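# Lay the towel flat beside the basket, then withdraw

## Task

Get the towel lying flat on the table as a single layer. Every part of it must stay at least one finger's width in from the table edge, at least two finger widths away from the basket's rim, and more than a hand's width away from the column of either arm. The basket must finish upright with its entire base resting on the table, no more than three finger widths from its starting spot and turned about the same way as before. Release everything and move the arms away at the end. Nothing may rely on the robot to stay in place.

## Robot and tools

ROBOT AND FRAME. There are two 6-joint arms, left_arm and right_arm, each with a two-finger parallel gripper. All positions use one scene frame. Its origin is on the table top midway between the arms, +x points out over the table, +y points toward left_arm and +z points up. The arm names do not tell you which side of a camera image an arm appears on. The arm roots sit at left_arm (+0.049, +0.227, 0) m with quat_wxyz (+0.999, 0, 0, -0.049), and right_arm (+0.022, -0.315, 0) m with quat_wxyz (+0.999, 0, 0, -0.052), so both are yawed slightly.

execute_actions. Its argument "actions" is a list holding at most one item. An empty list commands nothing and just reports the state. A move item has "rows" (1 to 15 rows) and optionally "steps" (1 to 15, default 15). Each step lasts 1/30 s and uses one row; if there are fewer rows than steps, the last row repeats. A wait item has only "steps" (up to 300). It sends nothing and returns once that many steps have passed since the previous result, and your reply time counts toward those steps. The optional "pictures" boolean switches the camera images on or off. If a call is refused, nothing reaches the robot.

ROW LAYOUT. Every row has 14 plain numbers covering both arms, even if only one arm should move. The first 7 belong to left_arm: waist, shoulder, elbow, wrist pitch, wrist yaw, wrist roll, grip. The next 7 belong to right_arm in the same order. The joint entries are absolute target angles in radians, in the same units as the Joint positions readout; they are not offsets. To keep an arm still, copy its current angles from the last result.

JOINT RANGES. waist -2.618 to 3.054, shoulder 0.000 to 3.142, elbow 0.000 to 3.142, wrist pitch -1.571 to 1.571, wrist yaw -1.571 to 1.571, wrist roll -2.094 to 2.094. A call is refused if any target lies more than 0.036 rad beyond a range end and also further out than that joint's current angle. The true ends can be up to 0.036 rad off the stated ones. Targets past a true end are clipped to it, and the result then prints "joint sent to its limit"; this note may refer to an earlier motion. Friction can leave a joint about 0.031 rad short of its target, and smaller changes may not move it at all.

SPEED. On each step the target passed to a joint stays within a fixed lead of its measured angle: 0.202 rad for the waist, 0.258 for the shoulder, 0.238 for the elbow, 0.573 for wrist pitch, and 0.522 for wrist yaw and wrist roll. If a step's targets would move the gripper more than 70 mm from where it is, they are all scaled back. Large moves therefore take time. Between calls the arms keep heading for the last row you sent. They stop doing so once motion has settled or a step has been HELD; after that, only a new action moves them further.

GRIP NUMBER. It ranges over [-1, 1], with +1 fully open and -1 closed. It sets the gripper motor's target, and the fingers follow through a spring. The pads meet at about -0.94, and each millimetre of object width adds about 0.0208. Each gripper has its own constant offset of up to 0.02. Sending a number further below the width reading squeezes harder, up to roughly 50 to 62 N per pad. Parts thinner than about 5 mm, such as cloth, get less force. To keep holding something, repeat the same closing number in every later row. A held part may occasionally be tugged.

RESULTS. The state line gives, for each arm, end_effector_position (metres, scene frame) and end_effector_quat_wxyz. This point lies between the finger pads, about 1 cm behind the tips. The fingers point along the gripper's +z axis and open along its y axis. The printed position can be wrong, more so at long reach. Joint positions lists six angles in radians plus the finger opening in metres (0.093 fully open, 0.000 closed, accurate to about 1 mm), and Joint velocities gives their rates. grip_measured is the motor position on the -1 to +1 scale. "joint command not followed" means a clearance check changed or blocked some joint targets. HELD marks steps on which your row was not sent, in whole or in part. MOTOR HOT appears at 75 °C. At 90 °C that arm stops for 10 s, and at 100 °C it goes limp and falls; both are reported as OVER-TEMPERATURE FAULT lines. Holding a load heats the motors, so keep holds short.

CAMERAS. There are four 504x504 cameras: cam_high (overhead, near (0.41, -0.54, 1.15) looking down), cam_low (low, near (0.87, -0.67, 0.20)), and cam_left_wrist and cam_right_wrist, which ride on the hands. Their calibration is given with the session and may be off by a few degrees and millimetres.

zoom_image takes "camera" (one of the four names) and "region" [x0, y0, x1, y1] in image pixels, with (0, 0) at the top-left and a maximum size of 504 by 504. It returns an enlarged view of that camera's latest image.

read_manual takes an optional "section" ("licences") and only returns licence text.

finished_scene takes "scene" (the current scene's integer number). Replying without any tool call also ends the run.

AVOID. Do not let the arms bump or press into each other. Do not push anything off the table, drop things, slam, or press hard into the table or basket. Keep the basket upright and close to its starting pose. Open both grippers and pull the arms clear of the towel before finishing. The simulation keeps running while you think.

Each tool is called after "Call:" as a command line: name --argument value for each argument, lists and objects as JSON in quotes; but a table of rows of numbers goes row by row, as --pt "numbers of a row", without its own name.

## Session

Call:
execute_actions --actions '[]'

Scene clock: 0.00 s of 5200.00 s.
left_arm: end_effector_position=(+0.3748, -0.0353, +0.3747) grip_measured=+1.000 end_effector_quat_wxyz=(+0.657, -0.203, +0.688, -0.231) | right_arm: end_effector_position=(+0.2753, -0.5555, +0.2154) grip_measured=+1.000 end_effector_quat_wxyz=(+0.507, +0.301, +0.761, -0.271)
Joint positions: left_arm=[-0.919  1.389  1.19   0.149 -0.964 -0.666  0.093] | right_arm=[-0.565  0.984  0.604  0.026  0.187 -0.046  0.093]
Joint velocities: left_arm=[ 0.007 -0.007 -0.002 -0.007  0.007 -0.051  0.   ] | right_arm=[-0.002 -0.002  0.002  0.066 -0.095 -0.037  0.   ]
camera_calibration (this result's frames):
cam_left_wrist: T_world_to_cam=[[0.00033277, -0.812133, 0.583473, -0.242182], [-0.478331, -0.512523, -0.713105, 0.466236], [0.878179, -0.278856, -0.388639, -0.11243], [0, 0, 0, 1]] pos_world=[0.32183, 0.0109204, 0.430087]
cam_right_wrist: T_world_to_cam=[[-0.725623, -0.67451, 0.136042, -0.204258], [-0.556189, 0.458544, -0.693102, 0.598526], [0.405124, -0.578596, -0.707885, -0.195646], [0, 0, 0, 1]] pos_world=[0.26394, -0.525424, 0.304132]

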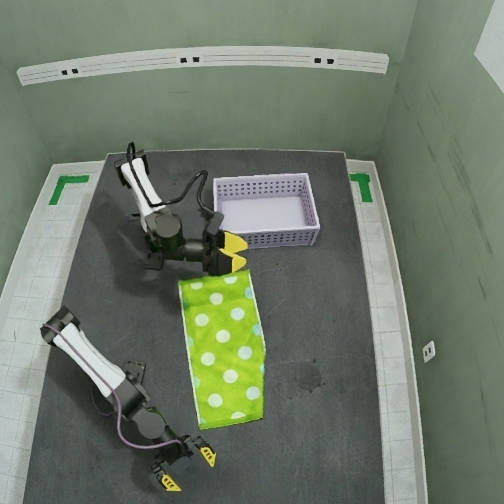

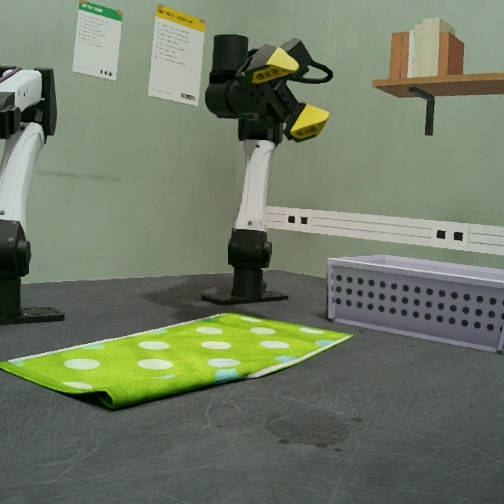

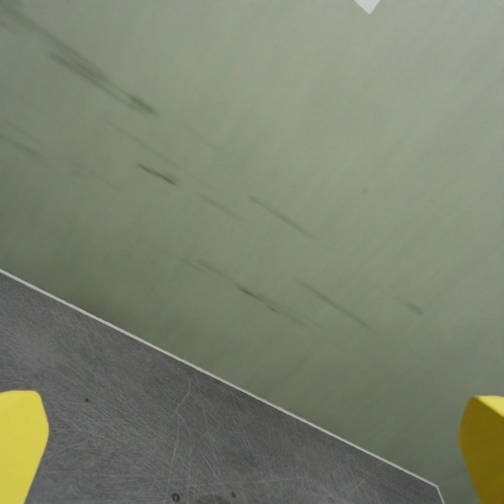

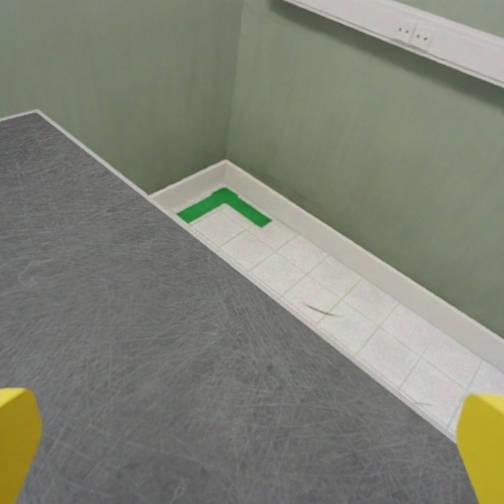

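Call:
zoom_image --camera "cam_high" --region '[140, 250, 330, 440]'

Call:
zoom_image --camera "cam_low" --region '[0, 290, 370, 430]'

Region (140, 250, 330, 440) of cam_high's 504x504 image, scaled by 2.653, with more detail than that image has.

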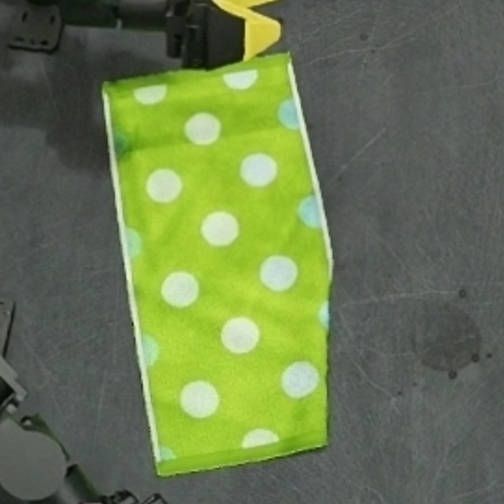

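Region (0, 290, 370, 430) of cam_low's 504x504 image, scaled by 1.362, with more detail than that image has; it fills the top 191 rows of this view, and the rest is white.

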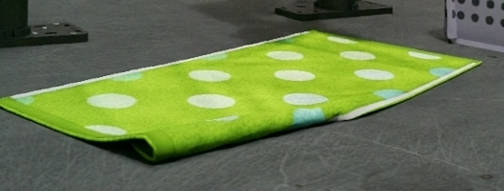

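Call:
execute_actions --actions '[{"rows":[ [-0.919,1.389,1.189,0.144,-0.961,-0.665,1, -0.564,0.986,0.606,0.022,0.186,-0.05,1], [-0.918,1.388,1.188,0.13,-0.952,-0.662,1, -0.561,0.991,0.612,0.009,0.184,-0.062,1], [-0.916,1.387,1.186,0.108,-0.937,-0.657,1, -0.555,1.0,0.622,-0.01,0.181,-0.082,1], [-0.915,1.385,1.182,0.078,-0.917,-0.65,1, -0.548,1.011,0.636,-0.037,0.177,-0.108,1], [-0.912,1.384,1.179,0.041,-0.892,-0.642,1, -0.539,1.025,0.652,-0.07,0.172,-0.14,1], [-0.91,1.381,1.174,-0.003,-0.863,-0.632,1, -0.529,1.042,0.672,-0.109,0.167,-0.178,1], [-0.906,1.379,1.169,-0.052,-0.83,-0.621,1, -0.517,1.061,0.694,-0.153,0.16,-0.222,1], [-0.903,1.376,1.163,-0.107,-0.793,-0.609,1, -0.504,1.082,0.718,-0.202,0.152,-0.269,1], [-0.899,1.373,1.157,-0.167,-0.754,-0.596,1, -0.49,1.104,0.745,-0.255,0.144,-0.321,1], [-0.895,1.37,1.15,-0.23,-0.711,-0.581,1, -0.476,1.128,0.773,-0.311,0.136,-0.376,1], [-0.891,1.366,1.143,-0.296,-0.667,-0.567,1, -0.46,1.153,0.802,-0.37,0.127,-0.434,1], [-0.887,1.363,1.135,-0.365,-0.621,-0.551,1, -0.444,1.18,0.833,-0.432,0.118,-0.494,1], [-0.883,1.359,1.128,-0.436,-0.574,-0.535,1, -0.427,1.207,0.865,-0.495,0.108,-0.556,1], [-0.878,1.356,1.12,-0.509,-0.526,-0.519,1, -0.41,1.234,0.897,-0.56,0.098,-0.619,1], [-0.874,1.352,1.113,-0.582,-0.477,-0.503,1, -0.393,1.262,0.93,-0.625,0.089,-0.683,1] ],"steps":15}]' --pictures false

Call:
execute_actions --actions '[{"rows":[ [-0.869,1.348,1.105,-0.655,-0.428,-0.487,1, -0.375,1.29,0.962,-0.69,0.079,-0.747,1], [-0.864,1.345,1.097,-0.727,-0.38,-0.471,1, -0.358,1.317,0.994,-0.754,0.069,-0.81,1], [-0.86,1.341,1.09,-0.798,-0.333,-0.455,1, -0.341,1.344,1.026,-0.817,0.059,-0.872,1], [-0.856,1.338,1.082,-0.867,-0.287,-0.439,1, -0.325,1.371,1.057,-0.879,0.05,-0.932,1], [-0.852,1.334,1.075,-0.933,-0.243,-0.425,1, -0.309,1.396,1.086,-0.938,0.041,-0.99,1], [-0.848,1.331,1.068,-0.996,-0.20,-0.41,1, -0.295,1.42,1.114,-0.994,0.033,-1.045,1], [-0.844,1.328,1.062,-1.056,-0.161,-0.397,1, -0.281,1.442,1.141,-1.047,0.025,-1.097,1], [-0.841,1.325,1.056,-1.111,-0.124,-0.385,1, -0.268,1.463,1.165,-1.096,0.017,-1.144,1], [-0.837,1.323,1.051,-1.16,-0.091,-0.374,1, -0.256,1.482,1.187,-1.14,0.01,-1.188,1], [-0.835,1.32,1.046,-1.204,-0.062,-0.364,1, -0.246,1.499,1.207,-1.179,0.005,-1.226,1], [-0.832,1.319,1.043,-1.241,-0.037,-0.356,1, -0.237,1.513,1.223,-1.212,0,-1.258,1], [-0.831,1.317,1.039,-1.271,-0.017,-0.349,1, -0.23,1.524,1.237,-1.239,-0.004,-1.284,1], [-0.829,1.316,1.037,-1.293,-0.002,-0.344,1, -0.224,1.533,1.247,-1.258,-0.007,-1.304,1], [-0.828,1.315,1.036,-1.307,0.007,-0.341,1, -0.221,1.538,1.253,-1.271,-0.009,-1.316,1], [-0.828,1.315,1.035,-1.312,0.01,-0.34,1, -0.22,1.54,1.255,-1.275,-0.01,-1.32,1] ],"steps":15}]' --pictures false

Call:
execute_actions --actions '[{"steps":18}]'

Scene clock: 66.07 s of 5200.00 s.
left_arm: end_effector_position=(+0.3562, -0.0525, +0.2726) grip_measured=+1.000 end_effector_quat_wxyz=(+0.533, +0.015, +0.836, -0.133) | right_arm: end_effector_position=(+0.3137, -0.5142, +0.1699) grip_measured=+1.000 end_effector_quat_wxyz=(+0.326, +0.064, +0.911, -0.245)
Joint positions: left_arm=[-0.892  1.381  1.156 -0.301 -0.656 -0.565  0.093] | right_arm=[-0.431  1.199  0.851 -0.391  0.133 -0.454  0.093]
Joint velocities: left_arm=[ 0.105 -0.061 -0.281 -1.795  1.136  0.374  0.   ] | right_arm=[ 0.491  0.789  0.906 -1.531 -0.212 -1.604  0.   ]
Steps of this call (steps 1 to 90: nothing new was sent; then 62.57 s passed at rest; steps 91 to 105: all 15 steps of this action). Readings (joint positions):
91: left_arm=[-0.919 1.389 1.190 0.149 -0.964 -0.666] | right_arm=[-0.565 0.984 0.604 0.026 0.187 -0.046]
92: left_arm=[-0.919 1.389 1.190 0.148 -0.963 -0.666] | right_arm=[-0.565 0.984 0.604 0.024 0.187 -0.048]
94: left_arm=[-0.919 1.389 1.190 0.136 -0.955 -0.664] | right_arm=[-0.564 0.984 0.604 0.011 0.187 -0.062]
98: left_arm=[-0.918 1.389 1.190 0.047 -0.893 -0.644] | right_arm=[-0.536 1.027 0.651 -0.080 0.180 -0.144]
105: the state above

Scene clock: 66.57 s of 5200.00 s.
left_arm: end_effector_position=(+0.2007, +0.0440, +0.1190) grip_measured=+1.000 end_effector_quat_wxyz=(+0.065, +0.276, +0.959, +0.001) | right_arm: end_effector_position=(+0.2903, -0.4112, +0.1199) grip_measured=+1.000 end_effector_quat_wxyz=(+0.036, -0.420, +0.906, -0.044)
Joint positions: left_arm=[-0.84   1.342  1.058 -1.184 -0.081 -0.373  0.093] | right_arm=[-0.232  1.518  1.213 -1.152  0.013 -1.205  0.093]
Joint velocities: left_arm=[ 0.007 -0.066 -0.042 -0.93   0.608  0.198  0.   ] | right_arm=[ 0.105  0.144  0.198 -0.769 -0.139 -0.725  0.   ]
Steps of this call (steps 1 to 15: all 15 steps of this action). Readings (joint positions):
1: left_arm=[-0.887 1.379 1.147 -0.366 -0.613 -0.551] | right_arm=[-0.414 1.227 0.883 -0.447 0.124 -0.509]
2: left_arm=[-0.882 1.376 1.138 -0.433 -0.569 -0.536] | right_arm=[-0.397 1.255 0.916 -0.504 0.115 -0.567]
4: left_arm=[-0.873 1.372 1.120 -0.569 -0.480 -0.507] | right_arm=[-0.362 1.310 0.979 -0.622 0.096 -0.684]
8: left_arm=[-0.857 1.360 1.088 -0.837 -0.305 -0.448] | right_arm=[-0.299 1.413 1.094 -0.854 0.060 -0.913]
15: the state above

Scene clock: 67.17 s of 5200.00 s.
left_arm: end_effector_position=(+0.1733, +0.0584, +0.1175) grip_measured=+1.000 end_effector_quat_wxyz=(-0.004, +0.291, +0.957, +0.003) | right_arm: end_effector_position=(+0.2685, -0.4003, +0.1196) grip_measured=+1.000 end_effector_quat_wxyz=(+0.003, -0.471, +0.882, -0.003)
Joint positions: left_arm=[-0.839  1.339  1.057 -1.299  0.    -0.346  0.093] | right_arm=[-0.229  1.524  1.223 -1.262 -0.    -1.313  0.093]
Joint velocities: left_arm=[-0.007 -0.007 -0.002 -0.051  0.11  -0.037  0.   ] | right_arm=[-0.002 -0.002 -0.017  0.007  0.022 -0.051  0.   ]
Steps of this call (steps 1 to 18: the robot went on to your last target). Readings (joint positions):
1: left_arm=[-0.840 1.341 1.058 -1.211 -0.064 -0.368] | right_arm=[-0.230 1.522 1.218 -1.174 0.010 -1.228]
2: left_arm=[-0.839 1.340 1.057 -1.232 -0.051 -0.363] | right_arm=[-0.229 1.524 1.220 -1.193 0.007 -1.245]
4: left_arm=[-0.839 1.339 1.057 -1.260 -0.031 -0.357] | right_arm=[-0.229 1.524 1.222 -1.221 0.004 -1.271]
8: left_arm=[-0.839 1.339 1.057 -1.286 -0.011 -0.350] | right_arm=[-0.229 1.524 1.222 -1.248 0.001 -1.297]
18: the state above
camera_calibration (this result's frames):
cam_left_wrist: T_world_to_cam=[[-0.55698, -0.830046, -0.0282473, 0.153641], [-0.753011, 0.490356, 0.438776, 0.0881877], [-0.350353, 0.26566, -0.898152, 0.23167], [0, 0, 0, 1]] pos_world=[0.233147, 0.0227399, 0.17372]
cam_right_wrist: T_world_to_cam=[[0.846301, -0.532597, 0.0107084, -0.44172], [-0.484856, -0.761803, 0.429617, -0.184686], [-0.220655, -0.368778, -0.902948, 0.1044], [0, 0, 0, 1]] pos_world=[0.307319, -0.337453, 0.178341]

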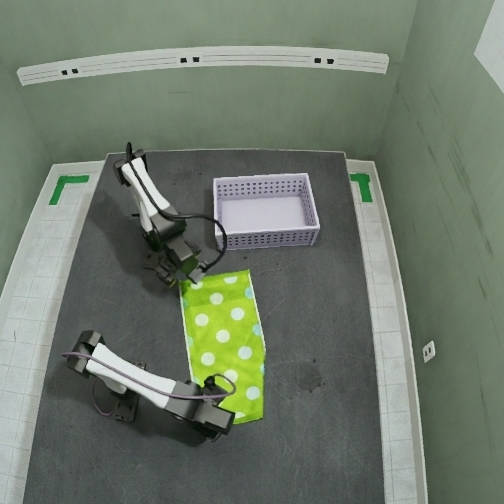

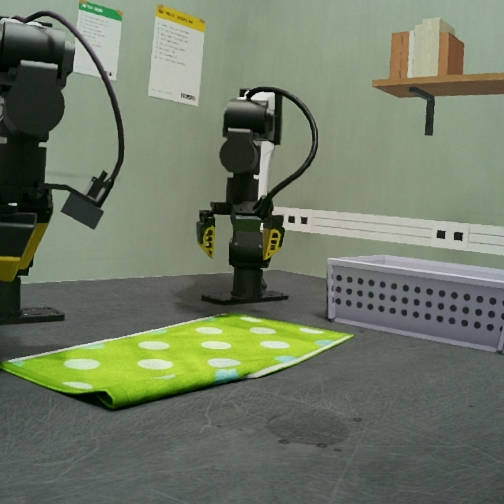

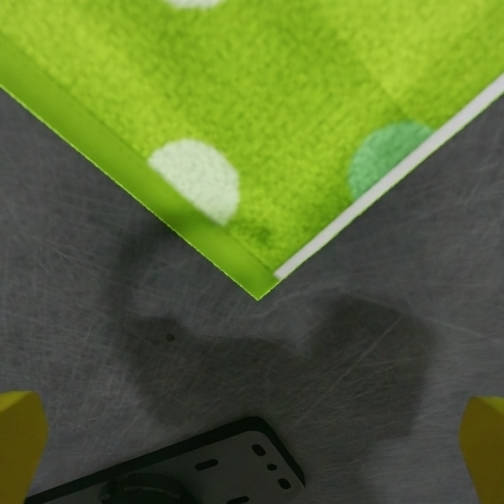

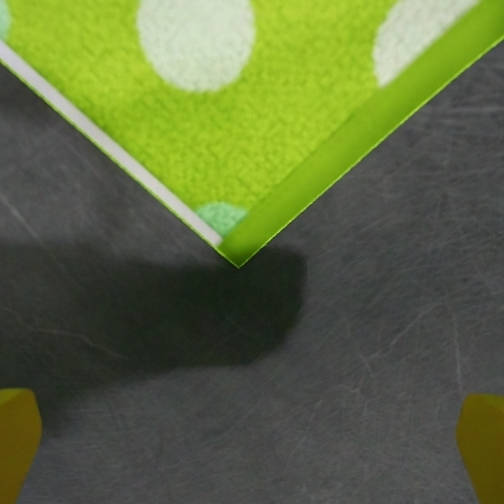

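Call:
execute_actions --actions '[]'

Scene clock: 76.53 s of 5200.00 s.
left_arm: end_effector_position=(+0.1730, +0.0585, +0.1175) grip_measured=+1.000 end_effector_quat_wxyz=(-0.005, +0.291, +0.957, +0.003) | right_arm: end_effector_position=(+0.2683, -0.4002, +0.1196) grip_measured=+1.000 end_effector_quat_wxyz=(+0.002, -0.471, +0.882, -0.002)
Joint positions: left_arm=[-0.839  1.339  1.057 -1.3    0.002 -0.345  0.093] | right_arm=[-0.229  1.524  1.223 -1.263 -0.    -1.315  0.093]
Joint velocities: left_arm=[ 0.002  0.002 -0.007  0.022  0.081 -0.066  0.   ] | right_arm=[ 0.007 -0.007 -0.007  0.022 -0.066 -0.095  0.   ]
Steps of this call (steps 1 to 15: the robot went on to your last target; steps 16 to 110: nothing new was sent; then 5.70 s passed at rest). Readings (joint positions):
1: left_arm=[-0.839 1.339 1.057 -1.299 0.001 -0.346] | right_arm=[-0.229 1.524 1.223 -1.262 -0.000 -1.313]
2: left_arm=[-0.839 1.339 1.057 -1.299 0.001 -0.346] | right_arm=[-0.229 1.524 1.223 -1.263 -0.000 -1.313]
4: left_arm=[-0.839 1.339 1.057 -1.299 0.001 -0.346] | right_arm=[-0.229 1.524 1.223 -1.263 -0.000 -1.314]
8: left_arm=[-0.839 1.339 1.057 -1.300 0.001 -0.346] | right_arm=[-0.229 1.524 1.223 -1.263 -0.000 -1.314]
110: the state above
All arms were judged still, so your last target was given up. Only a new action makes them travel on or press farther. Fingers that are still opening or closing keep moving.
camera_calibration (this result's frames):
cam_left_wrist: T_world_to_cam=[[-0.557653, -0.829629, -0.0271913, 0.153461], [-0.751804, 0.490913, 0.440222, 0.0874605], [-0.351872, 0.265933, -0.897477, 0.231691], [0, 0, 0, 1]] pos_world=[0.232856, 0.0227657, 0.173608]
cam_right_wrist: T_world_to_cam=[[0.847327, -0.530985, 0.00959754, -0.440947], [-0.482935, -0.762881, 0.429868, -0.185719], [-0.220932, -0.368873, -0.902841, 0.104396], [0, 0, 0, 1]] pos_world=[0.307001, -0.337309, 0.17832]

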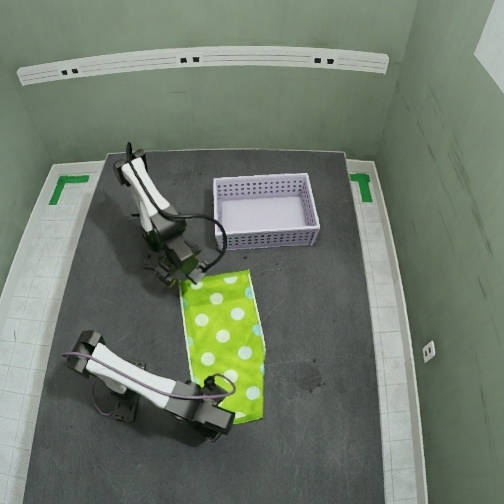

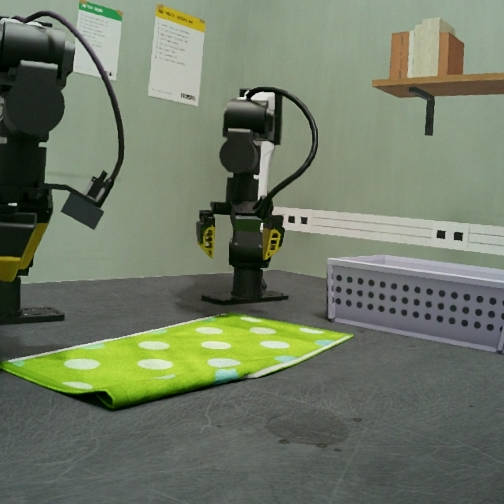

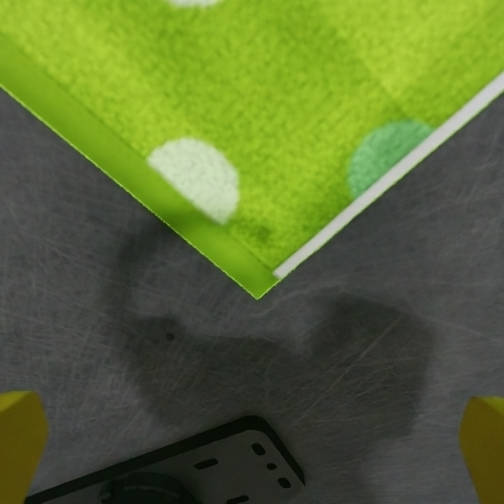

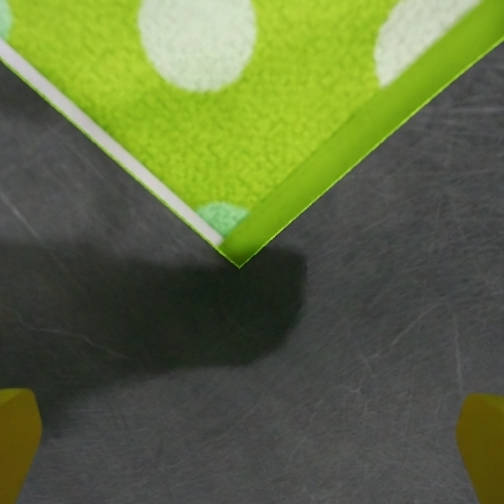

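Call:
execute_actions --actions '[{"rows":[[-0.839,1.339,1.034,-1.299,0.003,-0.345,1,-0.229,1.540,1.222,-1.262,0,-1.315,1],[-0.839,1.340,1.031,-1.295,0.003,-0.345,1,-0.228,1.541,1.219,-1.258,0,-1.314,1],[-0.840,1.341,1.026,-1.289,0.003,-0.346,1,-0.227,1.542,1.214,-1.253,0,-1.313,1],[-0.841,1.342,1.019,-1.281,0.003,-0.346,1,-0.226,1.544,1.208,-1.245,0,-1.312,1],[-0.841,1.344,1.011,-1.271,0.003,-0.347,1,-0.224,1.546,1.200,-1.235,0,-1.311,1],[-0.842,1.346,1.002,-1.259,0.003,-0.348,1,-0.222,1.549,1.191,-1.224,0,-1.309,1],[-0.844,1.348,0.991,-1.246,0.003,-0.349,1,-0.220,1.552,1.181,-1.212,0,-1.307,1],[-0.845,1.351,0.979,-1.231,0.003,-0.350,1,-0.218,1.555,1.170,-1.198,0,-1.305,1],[-0.846,1.353,0.966,-1.215,0.003,-0.351,1,-0.215,1.559,1.157,-1.182,0,-1.302,1],[-0.848,1.356,0.952,-1.198,0.003,-0.352,1,-0.213,1.563,1.144,-1.166,0,-1.300,1],[-0.849,1.359,0.937,-1.180,0.003,-0.353,1,-0.210,1.567,1.130,-1.149,0,-1.297,1],[-0.851,1.362,0.922,-1.162,0.003,-0.355,1,-0.207,1.571,1.116,-1.132,0,-1.295,1],[-0.852,1.365,0.906,-1.143,0.003,-0.356,1,-0.204,1.575,1.101,-1.114,0,-1.292,1],[-0.854,1.369,0.891,-1.123,0.003,-0.357,1,-0.201,1.579,1.086,-1.095,0,-1.289,1],[-0.856,1.372,0.875,-1.104,0.003,-0.359,1,-0.198,1.584,1.071,-1.077,0,-1.286,1]],"steps":15}]' --pictures false

Call:
execute_actions --actions '[{"rows":[[-0.857,1.375,0.858,-1.084,0.003,-0.360,1,-0.194,1.588,1.055,-1.058,0,-1.283,1],[-0.859,1.379,0.843,-1.064,0.003,-0.361,1,-0.191,1.592,1.040,-1.039,0,-1.280,1],[-0.860,1.382,0.827,-1.045,0.003,-0.362,1,-0.188,1.596,1.025,-1.021,0,-1.277,1],[-0.862,1.385,0.812,-1.027,0.003,-0.364,1,-0.185,1.600,1.011,-1.004,0,-1.275,1],[-0.863,1.388,0.797,-1.009,0.003,-0.365,1,-0.182,1.604,0.997,-0.987,0,-1.272,1],[-0.865,1.391,0.783,-0.992,0.003,-0.366,1,-0.180,1.608,0.984,-0.971,0,-1.270,1],[-0.866,1.393,0.770,-0.976,0.003,-0.367,1,-0.177,1.612,0.971,-0.955,0,-1.267,1],[-0.867,1.396,0.758,-0.961,0.003,-0.368,1,-0.175,1.615,0.960,-0.941,0,-1.265,1],[-0.869,1.398,0.747,-0.948,0.003,-0.369,1,-0.173,1.618,0.950,-0.929,0,-1.263,1],[-0.870,1.400,0.738,-0.936,0.003,-0.370,1,-0.171,1.621,0.941,-0.918,0,-1.261,1],[-0.870,1.402,0.730,-0.926,0.003,-0.371,1,-0.169,1.623,0.933,-0.908,0,-1.260,1],[-0.871,1.403,0.723,-0.918,0.003,-0.371,1,-0.168,1.625,0.927,-0.900,0,-1.259,1],[-0.872,1.404,0.718,-0.912,0.003,-0.372,1,-0.167,1.626,0.922,-0.895,0,-1.258,1],[-0.872,1.405,0.715,-0.908,0.003,-0.372,1,-0.166,1.627,0.919,-0.891,0,-1.257,1],[-0.872,1.405,0.714,-0.907,0.003,-0.372,1,-0.166,1.627,0.918,-0.890,0,-1.257,1]],"steps":15}]' --pictures false

Call:
execute_actions --actions '[{"steps":12}]'

Scene clock: 132.83 s of 5200.00 s.
left_arm: end_effector_position=(+0.1686, +0.0642, +0.0846) grip_measured=+1.000 end_effector_quat_wxyz=(-0.011, +0.290, +0.957, +0.007) | right_arm: end_effector_position=(+0.2666, -0.3956, +0.0850) grip_measured=+1.000 end_effector_quat_wxyz=(-0.008, -0.472, +0.882, +0.009)
Joint positions: left_arm=[-0.84   1.339  0.926 -1.183  0.002 -0.349  0.093] | right_arm=[-0.214  1.558  1.117 -1.154 -0.    -1.301  0.093]
Joint velocities: left_arm=[-0.027 -0.017 -0.457  0.476 -0.007  0.007  0.   ] | right_arm=[ 0.1    0.168 -0.427  0.374 -0.022  0.081  0.   ]
Steps of this call (steps 1 to 90: nothing new was sent; then 52.80 s passed at rest; steps 91 to 105: all 15 steps of this action). Readings (joint positions):
91: left_arm=[-0.839 1.339 1.057 -1.300 0.002 -0.345] | right_arm=[-0.229 1.524 1.223 -1.263 -0.000 -1.315]
92: left_arm=[-0.839 1.339 1.057 -1.300 0.002 -0.345] | right_arm=[-0.229 1.524 1.223 -1.263 -0.000 -1.315]
94: left_arm=[-0.839 1.339 1.057 -1.299 0.002 -0.345] | right_arm=[-0.229 1.524 1.223 -1.263 -0.000 -1.315]
98: left_arm=[-0.839 1.339 1.027 -1.273 0.002 -0.345] | right_arm=[-0.229 1.524 1.214 -1.242 -0.000 -1.313]
105: the state above

Scene clock: 133.33 s of 5200.00 s.
left_arm: end_effector_position=(+0.1625, +0.0656, +0.0322) grip_measured=+1.000 end_effector_quat_wxyz=(-0.010, +0.292, +0.956, +0.007) | right_arm: end_effector_position=(+0.2629, -0.3847, +0.0305) grip_measured=+1.000 end_effector_quat_wxyz=(-0.013, -0.473, +0.881, +0.013)
Joint positions: left_arm=[-0.861  1.383  0.742 -0.955  0.002 -0.364  0.093] | right_arm=[-0.178  1.61   0.943 -0.939 -0.    -1.268  0.093]
Joint velocities: left_arm=[-0.012  0.017 -0.105  0.242  0.051 -0.037  0.   ] | right_arm=[ 0.027  0.032 -0.095  0.183  0.007  0.066  0.   ]
Steps of this call (steps 1 to 15: all 15 steps of this action). Readings (joint positions):
1: left_arm=[-0.842 1.341 0.910 -1.167 0.002 -0.351] | right_arm=[-0.211 1.563 1.101 -1.139 -0.000 -1.299]
2: left_arm=[-0.844 1.344 0.895 -1.149 0.002 -0.351] | right_arm=[-0.207 1.568 1.086 -1.122 -0.000 -1.296]
4: left_arm=[-0.848 1.354 0.863 -1.112 0.002 -0.354] | right_arm=[-0.201 1.577 1.055 -1.089 -0.000 -1.291]
8: left_arm=[-0.854 1.370 0.803 -1.042 0.002 -0.358] | right_arm=[-0.190 1.592 1.001 -1.023 -0.000 -1.281]
15: the state above

Scene clock: 133.73 s of 5200.00 s.
left_arm: end_effector_position=(+0.1666, +0.0597, +0.0313) grip_measured=+1.000 end_effector_quat_wxyz=(+0.002, +0.292, +0.957, -0.002) | right_arm: end_effector_position=(+0.2691, -0.3863, +0.0293) grip_measured=+1.000 end_effector_quat_wxyz=(-0.003, -0.471, +0.882, +0.003)
Joint positions: left_arm=[-0.861  1.383  0.739 -0.92   0.002 -0.366  0.093] | right_arm=[-0.177  1.611  0.939 -0.907 -0.    -1.263  0.093]
Joint velocities: left_arm=[-0.012 -0.007 -0.007 -0.095 -0.066 -0.007  0.   ] | right_arm=[-0.012 -0.007  0.012  0.007 -0.037 -0.007  0.   ]
Steps of this call (steps 1 to 12: the robot went on to your last target). Readings (joint positions):
1: left_arm=[-0.861 1.383 0.740 -0.948 0.002 -0.365] | right_arm=[-0.177 1.611 0.940 -0.933 -0.000 -1.267]
2: left_arm=[-0.861 1.383 0.739 -0.943 0.002 -0.365] | right_arm=[-0.177 1.611 0.939 -0.928 -0.000 -1.266]
4: left_arm=[-0.861 1.383 0.739 -0.934 0.002 -0.365] | right_arm=[-0.177 1.611 0.939 -0.920 -0.000 -1.265]
8: left_arm=[-0.861 1.383 0.739 -0.924 0.002 -0.366] | right_arm=[-0.177 1.611 0.939 -0.910 -0.000 -1.263]
12: the state above
camera_calibration (this result's frames):
cam_left_wrist: T_world_to_cam=[[-0.558047, -0.829533, -0.0214135, 0.148428], [-0.755681, 0.497365, 0.426115, 0.120737], [-0.342826, 0.253974, -0.904416, 0.151128], [0, 0, 0, 1]] pos_world=[0.225879, 0.0246927, 0.0884131]
cam_right_wrist: T_world_to_cam=[[0.847356, -0.530996, -0.0055487, -0.433043], [-0.476488, -0.764902, 0.433456, -0.138548], [-0.234408, -0.364648, -0.901158, 0.0333815], [0, 0, 0, 1]] pos_world=[0.30875, -0.323747, 0.0877338]

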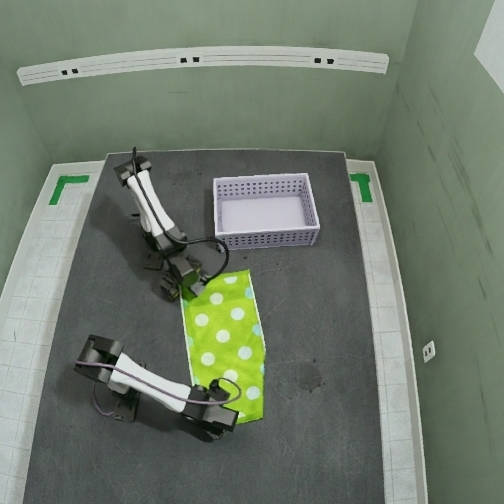

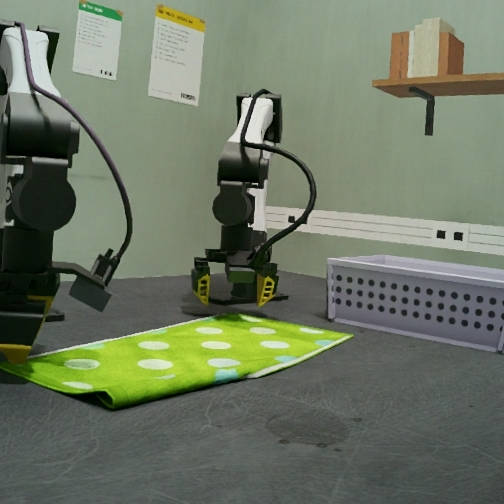

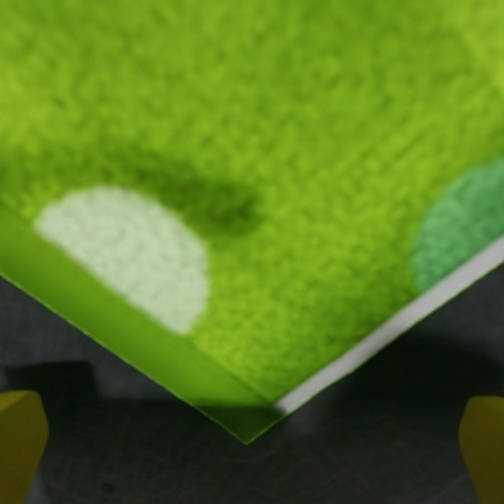

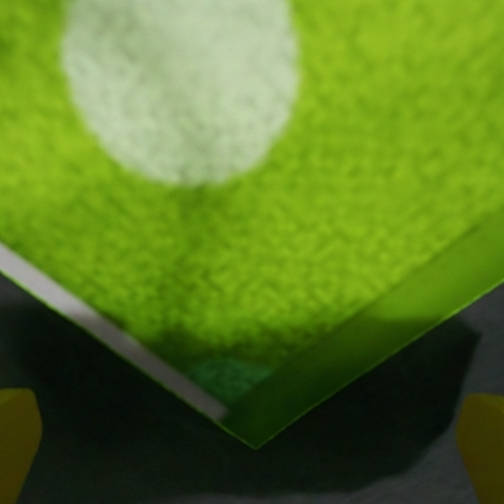

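Call:
execute_actions --actions '[{"rows":[[-0.872,1.406,0.713,-0.904,0.003,-0.372,1,-0.166,1.627,0.917,-0.888,0,-1.257,1],[-0.872,1.407,0.711,-0.897,0.003,-0.372,1,-0.166,1.629,0.916,-0.881,0,-1.257,1],[-0.872,1.410,0.708,-0.886,0.003,-0.372,1,-0.166,1.631,0.913,-0.871,0,-1.257,1],[-0.872,1.413,0.705,-0.874,0.003,-0.372,1,-0.166,1.634,0.910,-0.859,0,-1.257,1],[-0.872,1.417,0.700,-0.860,0.003,-0.372,1,-0.166,1.637,0.906,-0.846,0,-1.257,1],[-0.872,1.422,0.695,-0.845,0.003,-0.372,1,-0.166,1.640,0.902,-0.833,0,-1.257,1],[-0.872,1.426,0.690,-0.833,0.003,-0.372,1,-0.166,1.644,0.898,-0.821,0,-1.257,1],[-0.872,1.431,0.684,-0.822,0.003,-0.372,1,-0.166,1.648,0.893,-0.811,0,-1.257,1],[-0.872,1.435,0.679,-0.815,0.003,-0.372,1,-0.166,1.652,0.889,-0.804,0,-1.257,1],[-0.872,1.440,0.674,-0.812,0.003,-0.372,1,-0.166,1.655,0.885,-0.802,0,-1.257,1],[-0.872,1.444,0.669,-0.812,0.003,-0.372,1,-0.166,1.658,0.881,-0.802,0,-1.257,1],[-0.872,1.447,0.666,-0.812,0.003,-0.372,1,-0.166,1.661,0.878,-0.802,0,-1.257,1],[-0.872,1.450,0.663,-0.812,0.003,-0.372,1,-0.166,1.663,0.875,-0.802,0,-1.257,1],[-0.872,1.451,0.661,-0.812,0.003,-0.372,1,-0.166,1.665,0.874,-0.802,0,-1.257,1],[-0.872,1.452,0.660,-0.812,0.003,-0.372,1,-0.166,1.665,0.873,-0.802,0,-1.257,1]],"steps":15}]' --pictures false

Call:
execute_actions --actions '[{"steps":10}]'

Scene clock: 147.00 s of 5200.00 s.
left_arm: end_effector_position=(+0.1657, +0.0609, +0.0112) grip_measured=+1.000 end_effector_quat_wxyz=(-0.003, +0.291, +0.957, +0.001) | right_arm: end_effector_position=(+0.2700, -0.3866, +0.0110) grip_measured=+1.000 end_effector_quat_wxyz=(-0.002, -0.471, +0.882, +0.003)
Joint positions: left_arm=[-0.861  1.429  0.687 -0.834  0.002 -0.367  0.093] | right_arm=[-0.177  1.648  0.897 -0.827 -0.    -1.262  0.093]
Joint velocities: left_arm=[-0.017  0.046 -0.09  -0.022 -0.066 -0.007  0.   ] | right_arm=[-0.002  0.051 -0.09   0.037 -0.022 -0.066  0.   ]
Steps of this call (steps 1 to 30: the robot went on to your last target; steps 31 to 120: nothing new was sent; then 8.77 s passed at rest; steps 121 to 135: all 15 steps of this action). Readings (joint positions):
121: left_arm=[-0.861 1.383 0.739 -0.918 0.002 -0.367] | right_arm=[-0.177 1.611 0.939 -0.905 -0.000 -1.262]
122: left_arm=[-0.861 1.383 0.739 -0.917 0.002 -0.367] | right_arm=[-0.177 1.611 0.939 -0.904 -0.000 -1.262]
124: left_arm=[-0.861 1.383 0.739 -0.909 0.002 -0.367] | right_arm=[-0.177 1.611 0.939 -0.897 -0.000 -1.262]
128: left_arm=[-0.861 1.393 0.724 -0.871 0.002 -0.367] | right_arm=[-0.177 1.614 0.929 -0.862 -0.000 -1.262]
135: the state above

Scene clock: 147.33 s of 5200.00 s.
left_arm: end_effector_position=(+0.1657, +0.0610, +0.0108) grip_measured=+1.000 end_effector_quat_wxyz=(-0.003, +0.291, +0.957, +0.001) | right_arm: end_effector_position=(+0.2708, -0.3868, +0.0099) grip_measured=+1.000 end_effector_quat_wxyz=(-0.001, -0.471, +0.882, +0.001)
Joint positions: left_arm=[-0.861  1.429  0.686 -0.832  0.002 -0.367  0.093] | right_arm=[-0.177  1.65   0.894 -0.819 -0.    -1.262  0.093]
Joint velocities: left_arm=[-0.002  0.007 -0.007 -0.037  0.066 -0.022  0.   ] | right_arm=[ 0.012 -0.017  0.002  0.007  0.007  0.022  0.   ]
Steps of this call (steps 1 to 10: the robot went on to your last target). Readings (joint positions):
1: left_arm=[-0.861 1.429 0.686 -0.833 0.002 -0.367] | right_arm=[-0.177 1.649 0.895 -0.826 -0.000 -1.262]
2: left_arm=[-0.861 1.429 0.686 -0.832 0.002 -0.367] | right_arm=[-0.177 1.650 0.894 -0.825 -0.000 -1.262]
4: left_arm=[-0.861 1.429 0.686 -0.832 0.002 -0.367] | right_arm=[-0.177 1.650 0.894 -0.823 -0.000 -1.262]
8: left_arm=[-0.861 1.429 0.686 -0.832 0.002 -0.367] | right_arm=[-0.177 1.650 0.894 -0.819 -0.000 -1.262]
10: the state above
camera_calibration (this result's frames):
cam_left_wrist: T_world_to_cam=[[-0.557246, -0.82996, -0.0253765, 0.148471], [-0.753507, 0.492602, 0.435397, 0.128005], [-0.348862, 0.261745, -0.899881, 0.132479], [0, 0, 0, 1]] pos_world=[0.225405, 0.0254933, 0.06725]
cam_right_wrist: T_world_to_cam=[[0.847169, -0.531324, -0.000413973, -0.434946], [-0.479, -0.764078, 0.432139, -0.12872], [-0.229922, -0.365896, -0.901807, 0.0144632], [0, 0, 0, 1]] pos_world=[0.310141, -0.324157, 0.068488]

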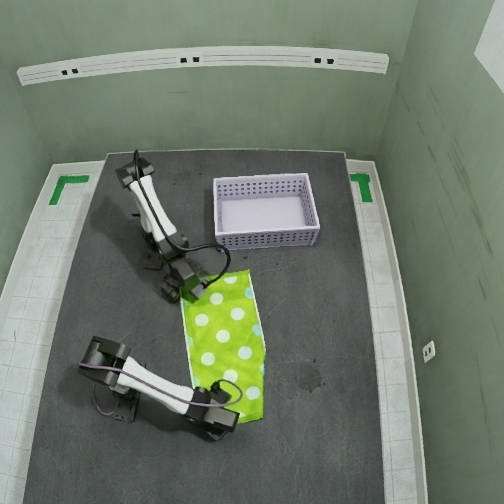

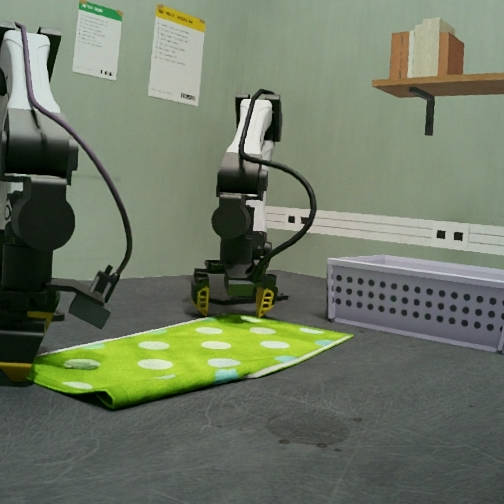

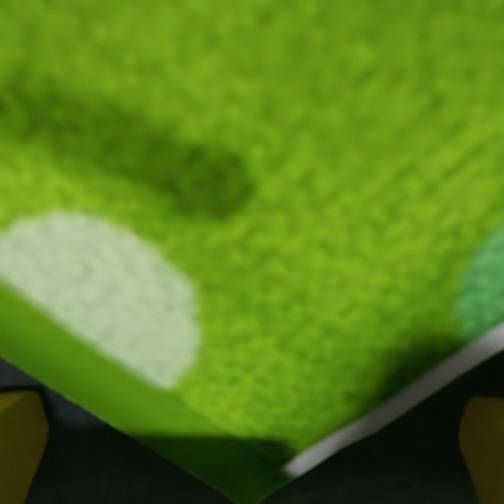

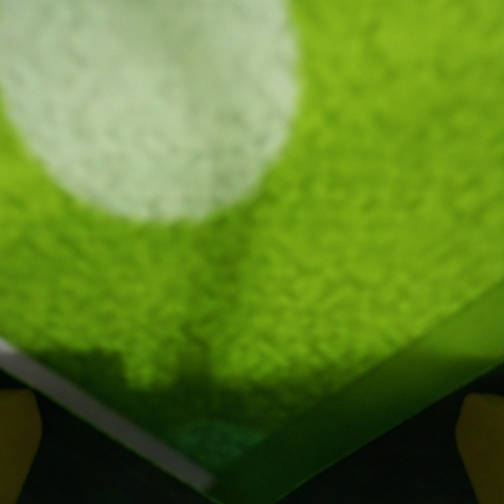

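Call:
execute_actions --actions '[{"rows":[[-0.872,1.452,0.660,-0.812,0.003,-0.372,0.95,-0.166,1.666,0.871,-0.802,0,-1.257,0.95],[-0.872,1.452,0.660,-0.812,0.003,-0.372,0.88,-0.166,1.667,0.870,-0.802,0,-1.257,0.88],[-0.872,1.452,0.660,-0.812,0.003,-0.372,0.81,-0.166,1.667,0.869,-0.802,0,-1.257,0.81],[-0.872,1.452,0.660,-0.812,0.003,-0.372,0.74,-0.166,1.667,0.869,-0.802,0,-1.257,0.74],[-0.872,1.452,0.660,-0.812,0.003,-0.372,0.67,-0.166,1.667,0.869,-0.802,0,-1.257,0.67],[-0.872,1.452,0.660,-0.812,0.003,-0.372,0.60,-0.166,1.667,0.869,-0.802,0,-1.257,0.60],[-0.872,1.452,0.660,-0.812,0.003,-0.372,0.53,-0.166,1.667,0.869,-0.802,0,-1.257,0.53],[-0.872,1.452,0.660,-0.812,0.003,-0.372,0.46,-0.166,1.667,0.869,-0.802,0,-1.257,0.46],[-0.872,1.452,0.660,-0.812,0.003,-0.372,0.39,-0.166,1.667,0.869,-0.802,0,-1.257,0.39],[-0.872,1.452,0.660,-0.812,0.003,-0.372,0.32,-0.166,1.667,0.869,-0.802,0,-1.257,0.32],[-0.872,1.452,0.660,-0.812,0.003,-0.372,0.25,-0.166,1.667,0.869,-0.802,0,-1.257,0.25],[-0.872,1.452,0.660,-0.812,0.003,-0.372,0.18,-0.166,1.667,0.869,-0.802,0,-1.257,0.18],[-0.872,1.452,0.660,-0.812,0.003,-0.372,0.11,-0.166,1.667,0.869,-0.802,0,-1.257,0.11],[-0.872,1.452,0.660,-0.812,0.003,-0.372,0.04,-0.166,1.667,0.869,-0.802,0,-1.257,0.04],[-0.872,1.452,0.660,-0.812,0.003,-0.372,-0.03,-0.166,1.667,0.869,-0.802,0,-1.257,-0.03]],"steps":15}]' --pictures false

Call:
execute_actions --actions '[{"rows":[[-0.872,1.452,0.660,-0.812,0.003,-0.372,-0.10,-0.166,1.667,0.869,-0.802,0,-1.257,-0.10],[-0.872,1.452,0.660,-0.812,0.003,-0.372,-0.17,-0.166,1.667,0.869,-0.802,0,-1.257,-0.17],[-0.872,1.452,0.660,-0.812,0.003,-0.372,-0.24,-0.166,1.667,0.869,-0.802,0,-1.257,-0.24],[-0.872,1.452,0.660,-0.812,0.003,-0.372,-0.31,-0.166,1.667,0.869,-0.802,0,-1.257,-0.31],[-0.872,1.452,0.660,-0.812,0.003,-0.372,-0.38,-0.166,1.667,0.869,-0.802,0,-1.257,-0.38],[-0.872,1.452,0.660,-0.812,0.003,-0.372,-0.45,-0.166,1.667,0.869,-0.802,0,-1.257,-0.45],[-0.872,1.452,0.660,-0.812,0.003,-0.372,-0.52,-0.166,1.667,0.869,-0.802,0,-1.257,-0.52],[-0.872,1.452,0.660,-0.812,0.003,-0.372,-0.59,-0.166,1.667,0.869,-0.802,0,-1.257,-0.59],[-0.872,1.452,0.660,-0.812,0.003,-0.372,-0.66,-0.166,1.667,0.869,-0.802,0,-1.257,-0.66],[-0.872,1.452,0.660,-0.812,0.003,-0.372,-0.73,-0.166,1.667,0.869,-0.802,0,-1.257,-0.73],[-0.872,1.452,0.660,-0.812,0.003,-0.372,-0.80,-0.166,1.667,0.869,-0.802,0,-1.257,-0.80],[-0.872,1.452,0.660,-0.812,0.003,-0.372,-0.86,-0.166,1.667,0.869,-0.802,0,-1.257,-0.86],[-0.872,1.452,0.660,-0.812,0.003,-0.372,-0.92,-0.166,1.667,0.869,-0.802,0,-1.257,-0.92],[-0.872,1.452,0.660,-0.812,0.003,-0.372,-0.97,-0.166,1.667,0.869,-0.802,0,-1.257,-0.97],[-0.872,1.452,0.660,-0.812,0.003,-0.372,-1,-0.166,1.667,0.869,-0.802,0,-1.257,-1]],"steps":15}]' --pictures false

Call:
execute_actions --actions '[{"steps":10}]'

Scene clock: 159.37 s of 5200.00 s.
left_arm: end_effector_position=(+0.1665, +0.0592, +0.0108) grip_measured=+0.002 end_effector_quat_wxyz=(+0.000, +0.291, +0.957, -0.002) | right_arm: end_effector_position=(+0.2712, -0.3869, +0.0099) grip_measured=+0.002 end_effector_quat_wxyz=(-0.001, -0.471, +0.882, +0.001)
Joint positions: left_arm=[-0.861  1.429  0.686 -0.824  0.004 -0.367  0.045] | right_arm=[-0.177  1.65   0.894 -0.817 -0.    -1.262  0.045]
Joint velocities: left_arm=[ 0.002 -0.012 -0.002 -0.037 -0.022 -0.007 -0.063] | right_arm=[ 0.017 -0.012  0.002 -0.022  0.007 -0.066 -0.063]
Steps of this call (steps 1 to 15: the robot went on to your last target; steps 16 to 110: nothing new was sent; then 7.87 s passed at rest; steps 111 to 125: all 15 steps of this action). Readings (joint positions):
111: left_arm=[-0.861 1.429 0.686 -0.832 0.003 -0.367] | right_arm=[-0.177 1.650 0.894 -0.817 -0.000 -1.262]
112: left_arm=[-0.861 1.429 0.686 -0.830 0.004 -0.367] | right_arm=[-0.177 1.650 0.894 -0.817 -0.000 -1.262]
114: left_arm=[-0.861 1.429 0.686 -0.827 0.004 -0.367] | right_arm=[-0.177 1.650 0.894 -0.817 -0.000 -1.262]
118: left_arm=[-0.861 1.429 0.686 -0.826 0.004 -0.367] | right_arm=[-0.177 1.650 0.894 -0.817 -0.000 -1.262]
125: the state above

Scene clock: 159.87 s of 5200.00 s.
left_arm: end_effector_position=(+0.1677, +0.0575, +0.0108) grip_measured=-0.966 end_effector_quat_wxyz=(+0.003, +0.291, +0.957, -0.005) | right_arm: end_effector_position=(+0.2713, -0.3869, +0.0099) grip_measured=-0.963 end_effector_quat_wxyz=(-0.000, -0.471, +0.882, +0.001)
Joint positions: left_arm=[-0.861  1.429  0.686 -0.816  0.004 -0.368  0.   ] | right_arm=[-0.177  1.65   0.894 -0.817 -0.001 -1.262  0.   ]
Joint velocities: left_arm=[-0.002 -0.017 -0.002 -0.022  0.022 -0.007  0.   ] | right_arm=[-0.012  0.007 -0.012 -0.022 -0.066 -0.037  0.   ]
Steps of this call (steps 1 to 15: all 15 steps of this action). Readings (joint positions):
1: left_arm=[-0.861 1.429 0.686 -0.824 0.004 -0.367] | right_arm=[-0.177 1.650 0.894 -0.817 -0.000 -1.262]
2: left_arm=[-0.861 1.429 0.686 -0.824 0.004 -0.367] | right_arm=[-0.177 1.650 0.894 -0.817 -0.000 -1.262]
4: left_arm=[-0.861 1.429 0.686 -0.824 0.004 -0.367] | right_arm=[-0.177 1.650 0.894 -0.817 -0.000 -1.262]
8: left_arm=[-0.861 1.429 0.686 -0.824 0.004 -0.367] | right_arm=[-0.177 1.650 0.894 -0.817 -0.000 -1.262]
15: the state above

Scene clock: 160.20 s of 5200.00 s.
left_arm: end_effector_position=(+0.1678, +0.0574, +0.0108) grip_measured=-0.977 end_effector_quat_wxyz=(+0.004, +0.291, +0.957, -0.005) | right_arm: end_effector_position=(+0.2713, -0.3869, +0.0099) grip_measured=-0.973 end_effector_quat_wxyz=(-0.000, -0.471, +0.882, +0.001)
Joint positions: left_arm=[-0.861  1.429  0.686 -0.816  0.004 -0.368  0.   ] | right_arm=[-0.177  1.65   0.894 -0.817 -0.001 -1.262  0.   ]
Joint velocities: left_arm=[-0.002  0.002 -0.002  0.051  0.022 -0.007  0.   ] | right_arm=[ 0.002 -0.002  0.007  0.007  0.051 -0.051  0.   ]
Steps of this call (steps 1 to 10: the robot went on to your last target). Readings (joint positions):
1: left_arm=[-0.861 1.429 0.686 -0.816 0.004 -0.368] | right_arm=[-0.177 1.650 0.894 -0.817 -0.001 -1.262]
2: left_arm=[-0.861 1.429 0.686 -0.816 0.004 -0.368] | right_arm=[-0.177 1.650 0.894 -0.817 -0.001 -1.262]
4: left_arm=[-0.861 1.429 0.686 -0.816 0.004 -0.368] | right_arm=[-0.177 1.650 0.894 -0.817 -0.001 -1.262]
8: left_arm=[-0.861 1.429 0.686 -0.816 0.004 -0.368] | right_arm=[-0.177 1.650 0.894 -0.817 -0.001 -1.262]
10: the state above
camera_calibration (this result's frames):
cam_left_wrist: T_world_to_cam=[[-0.556761, -0.830487, -0.0175705, 0.146577], [-0.757161, 0.498675, 0.421937, 0.131704], [-0.341651, 0.248221, -0.906455, 0.133775], [0, 0, 0, 1]] pos_world=[0.227034, 0.0228467, 0.0682651]
cam_right_wrist: T_world_to_cam=[[0.846762, -0.53197, 0.00131424, -0.43553], [-0.48042, -0.763641, 0.431335, -0.127987], [-0.228454, -0.36587, -0.902191, 0.0141601], [0, 0, 0, 1]] pos_world=[0.310537, -0.324244, 0.0685527]

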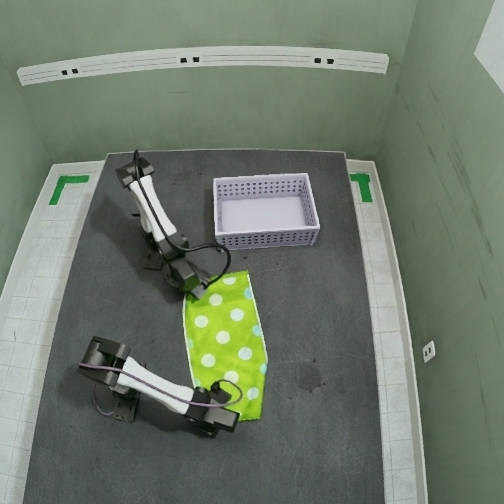

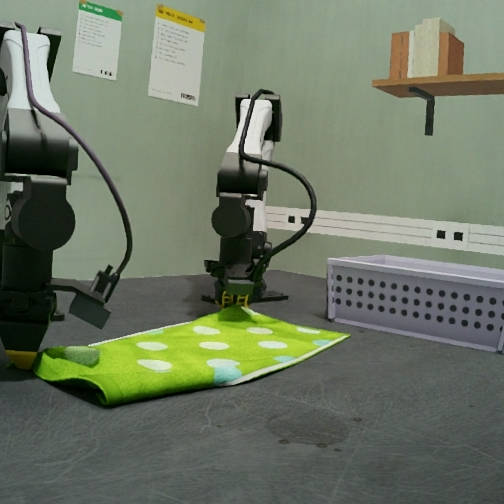

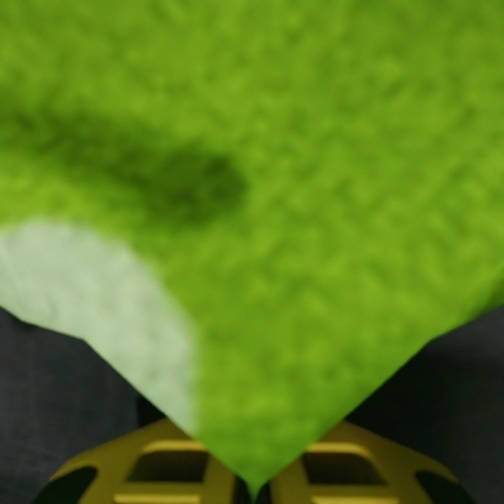

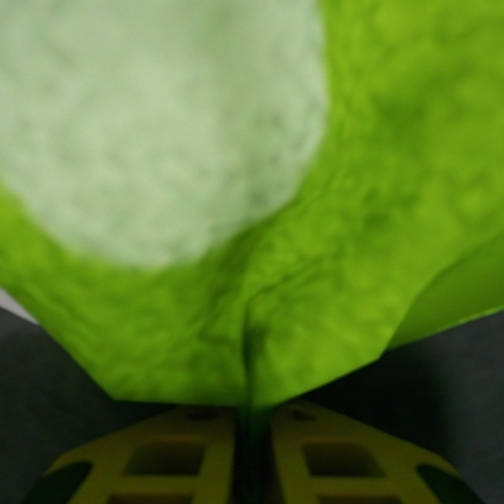

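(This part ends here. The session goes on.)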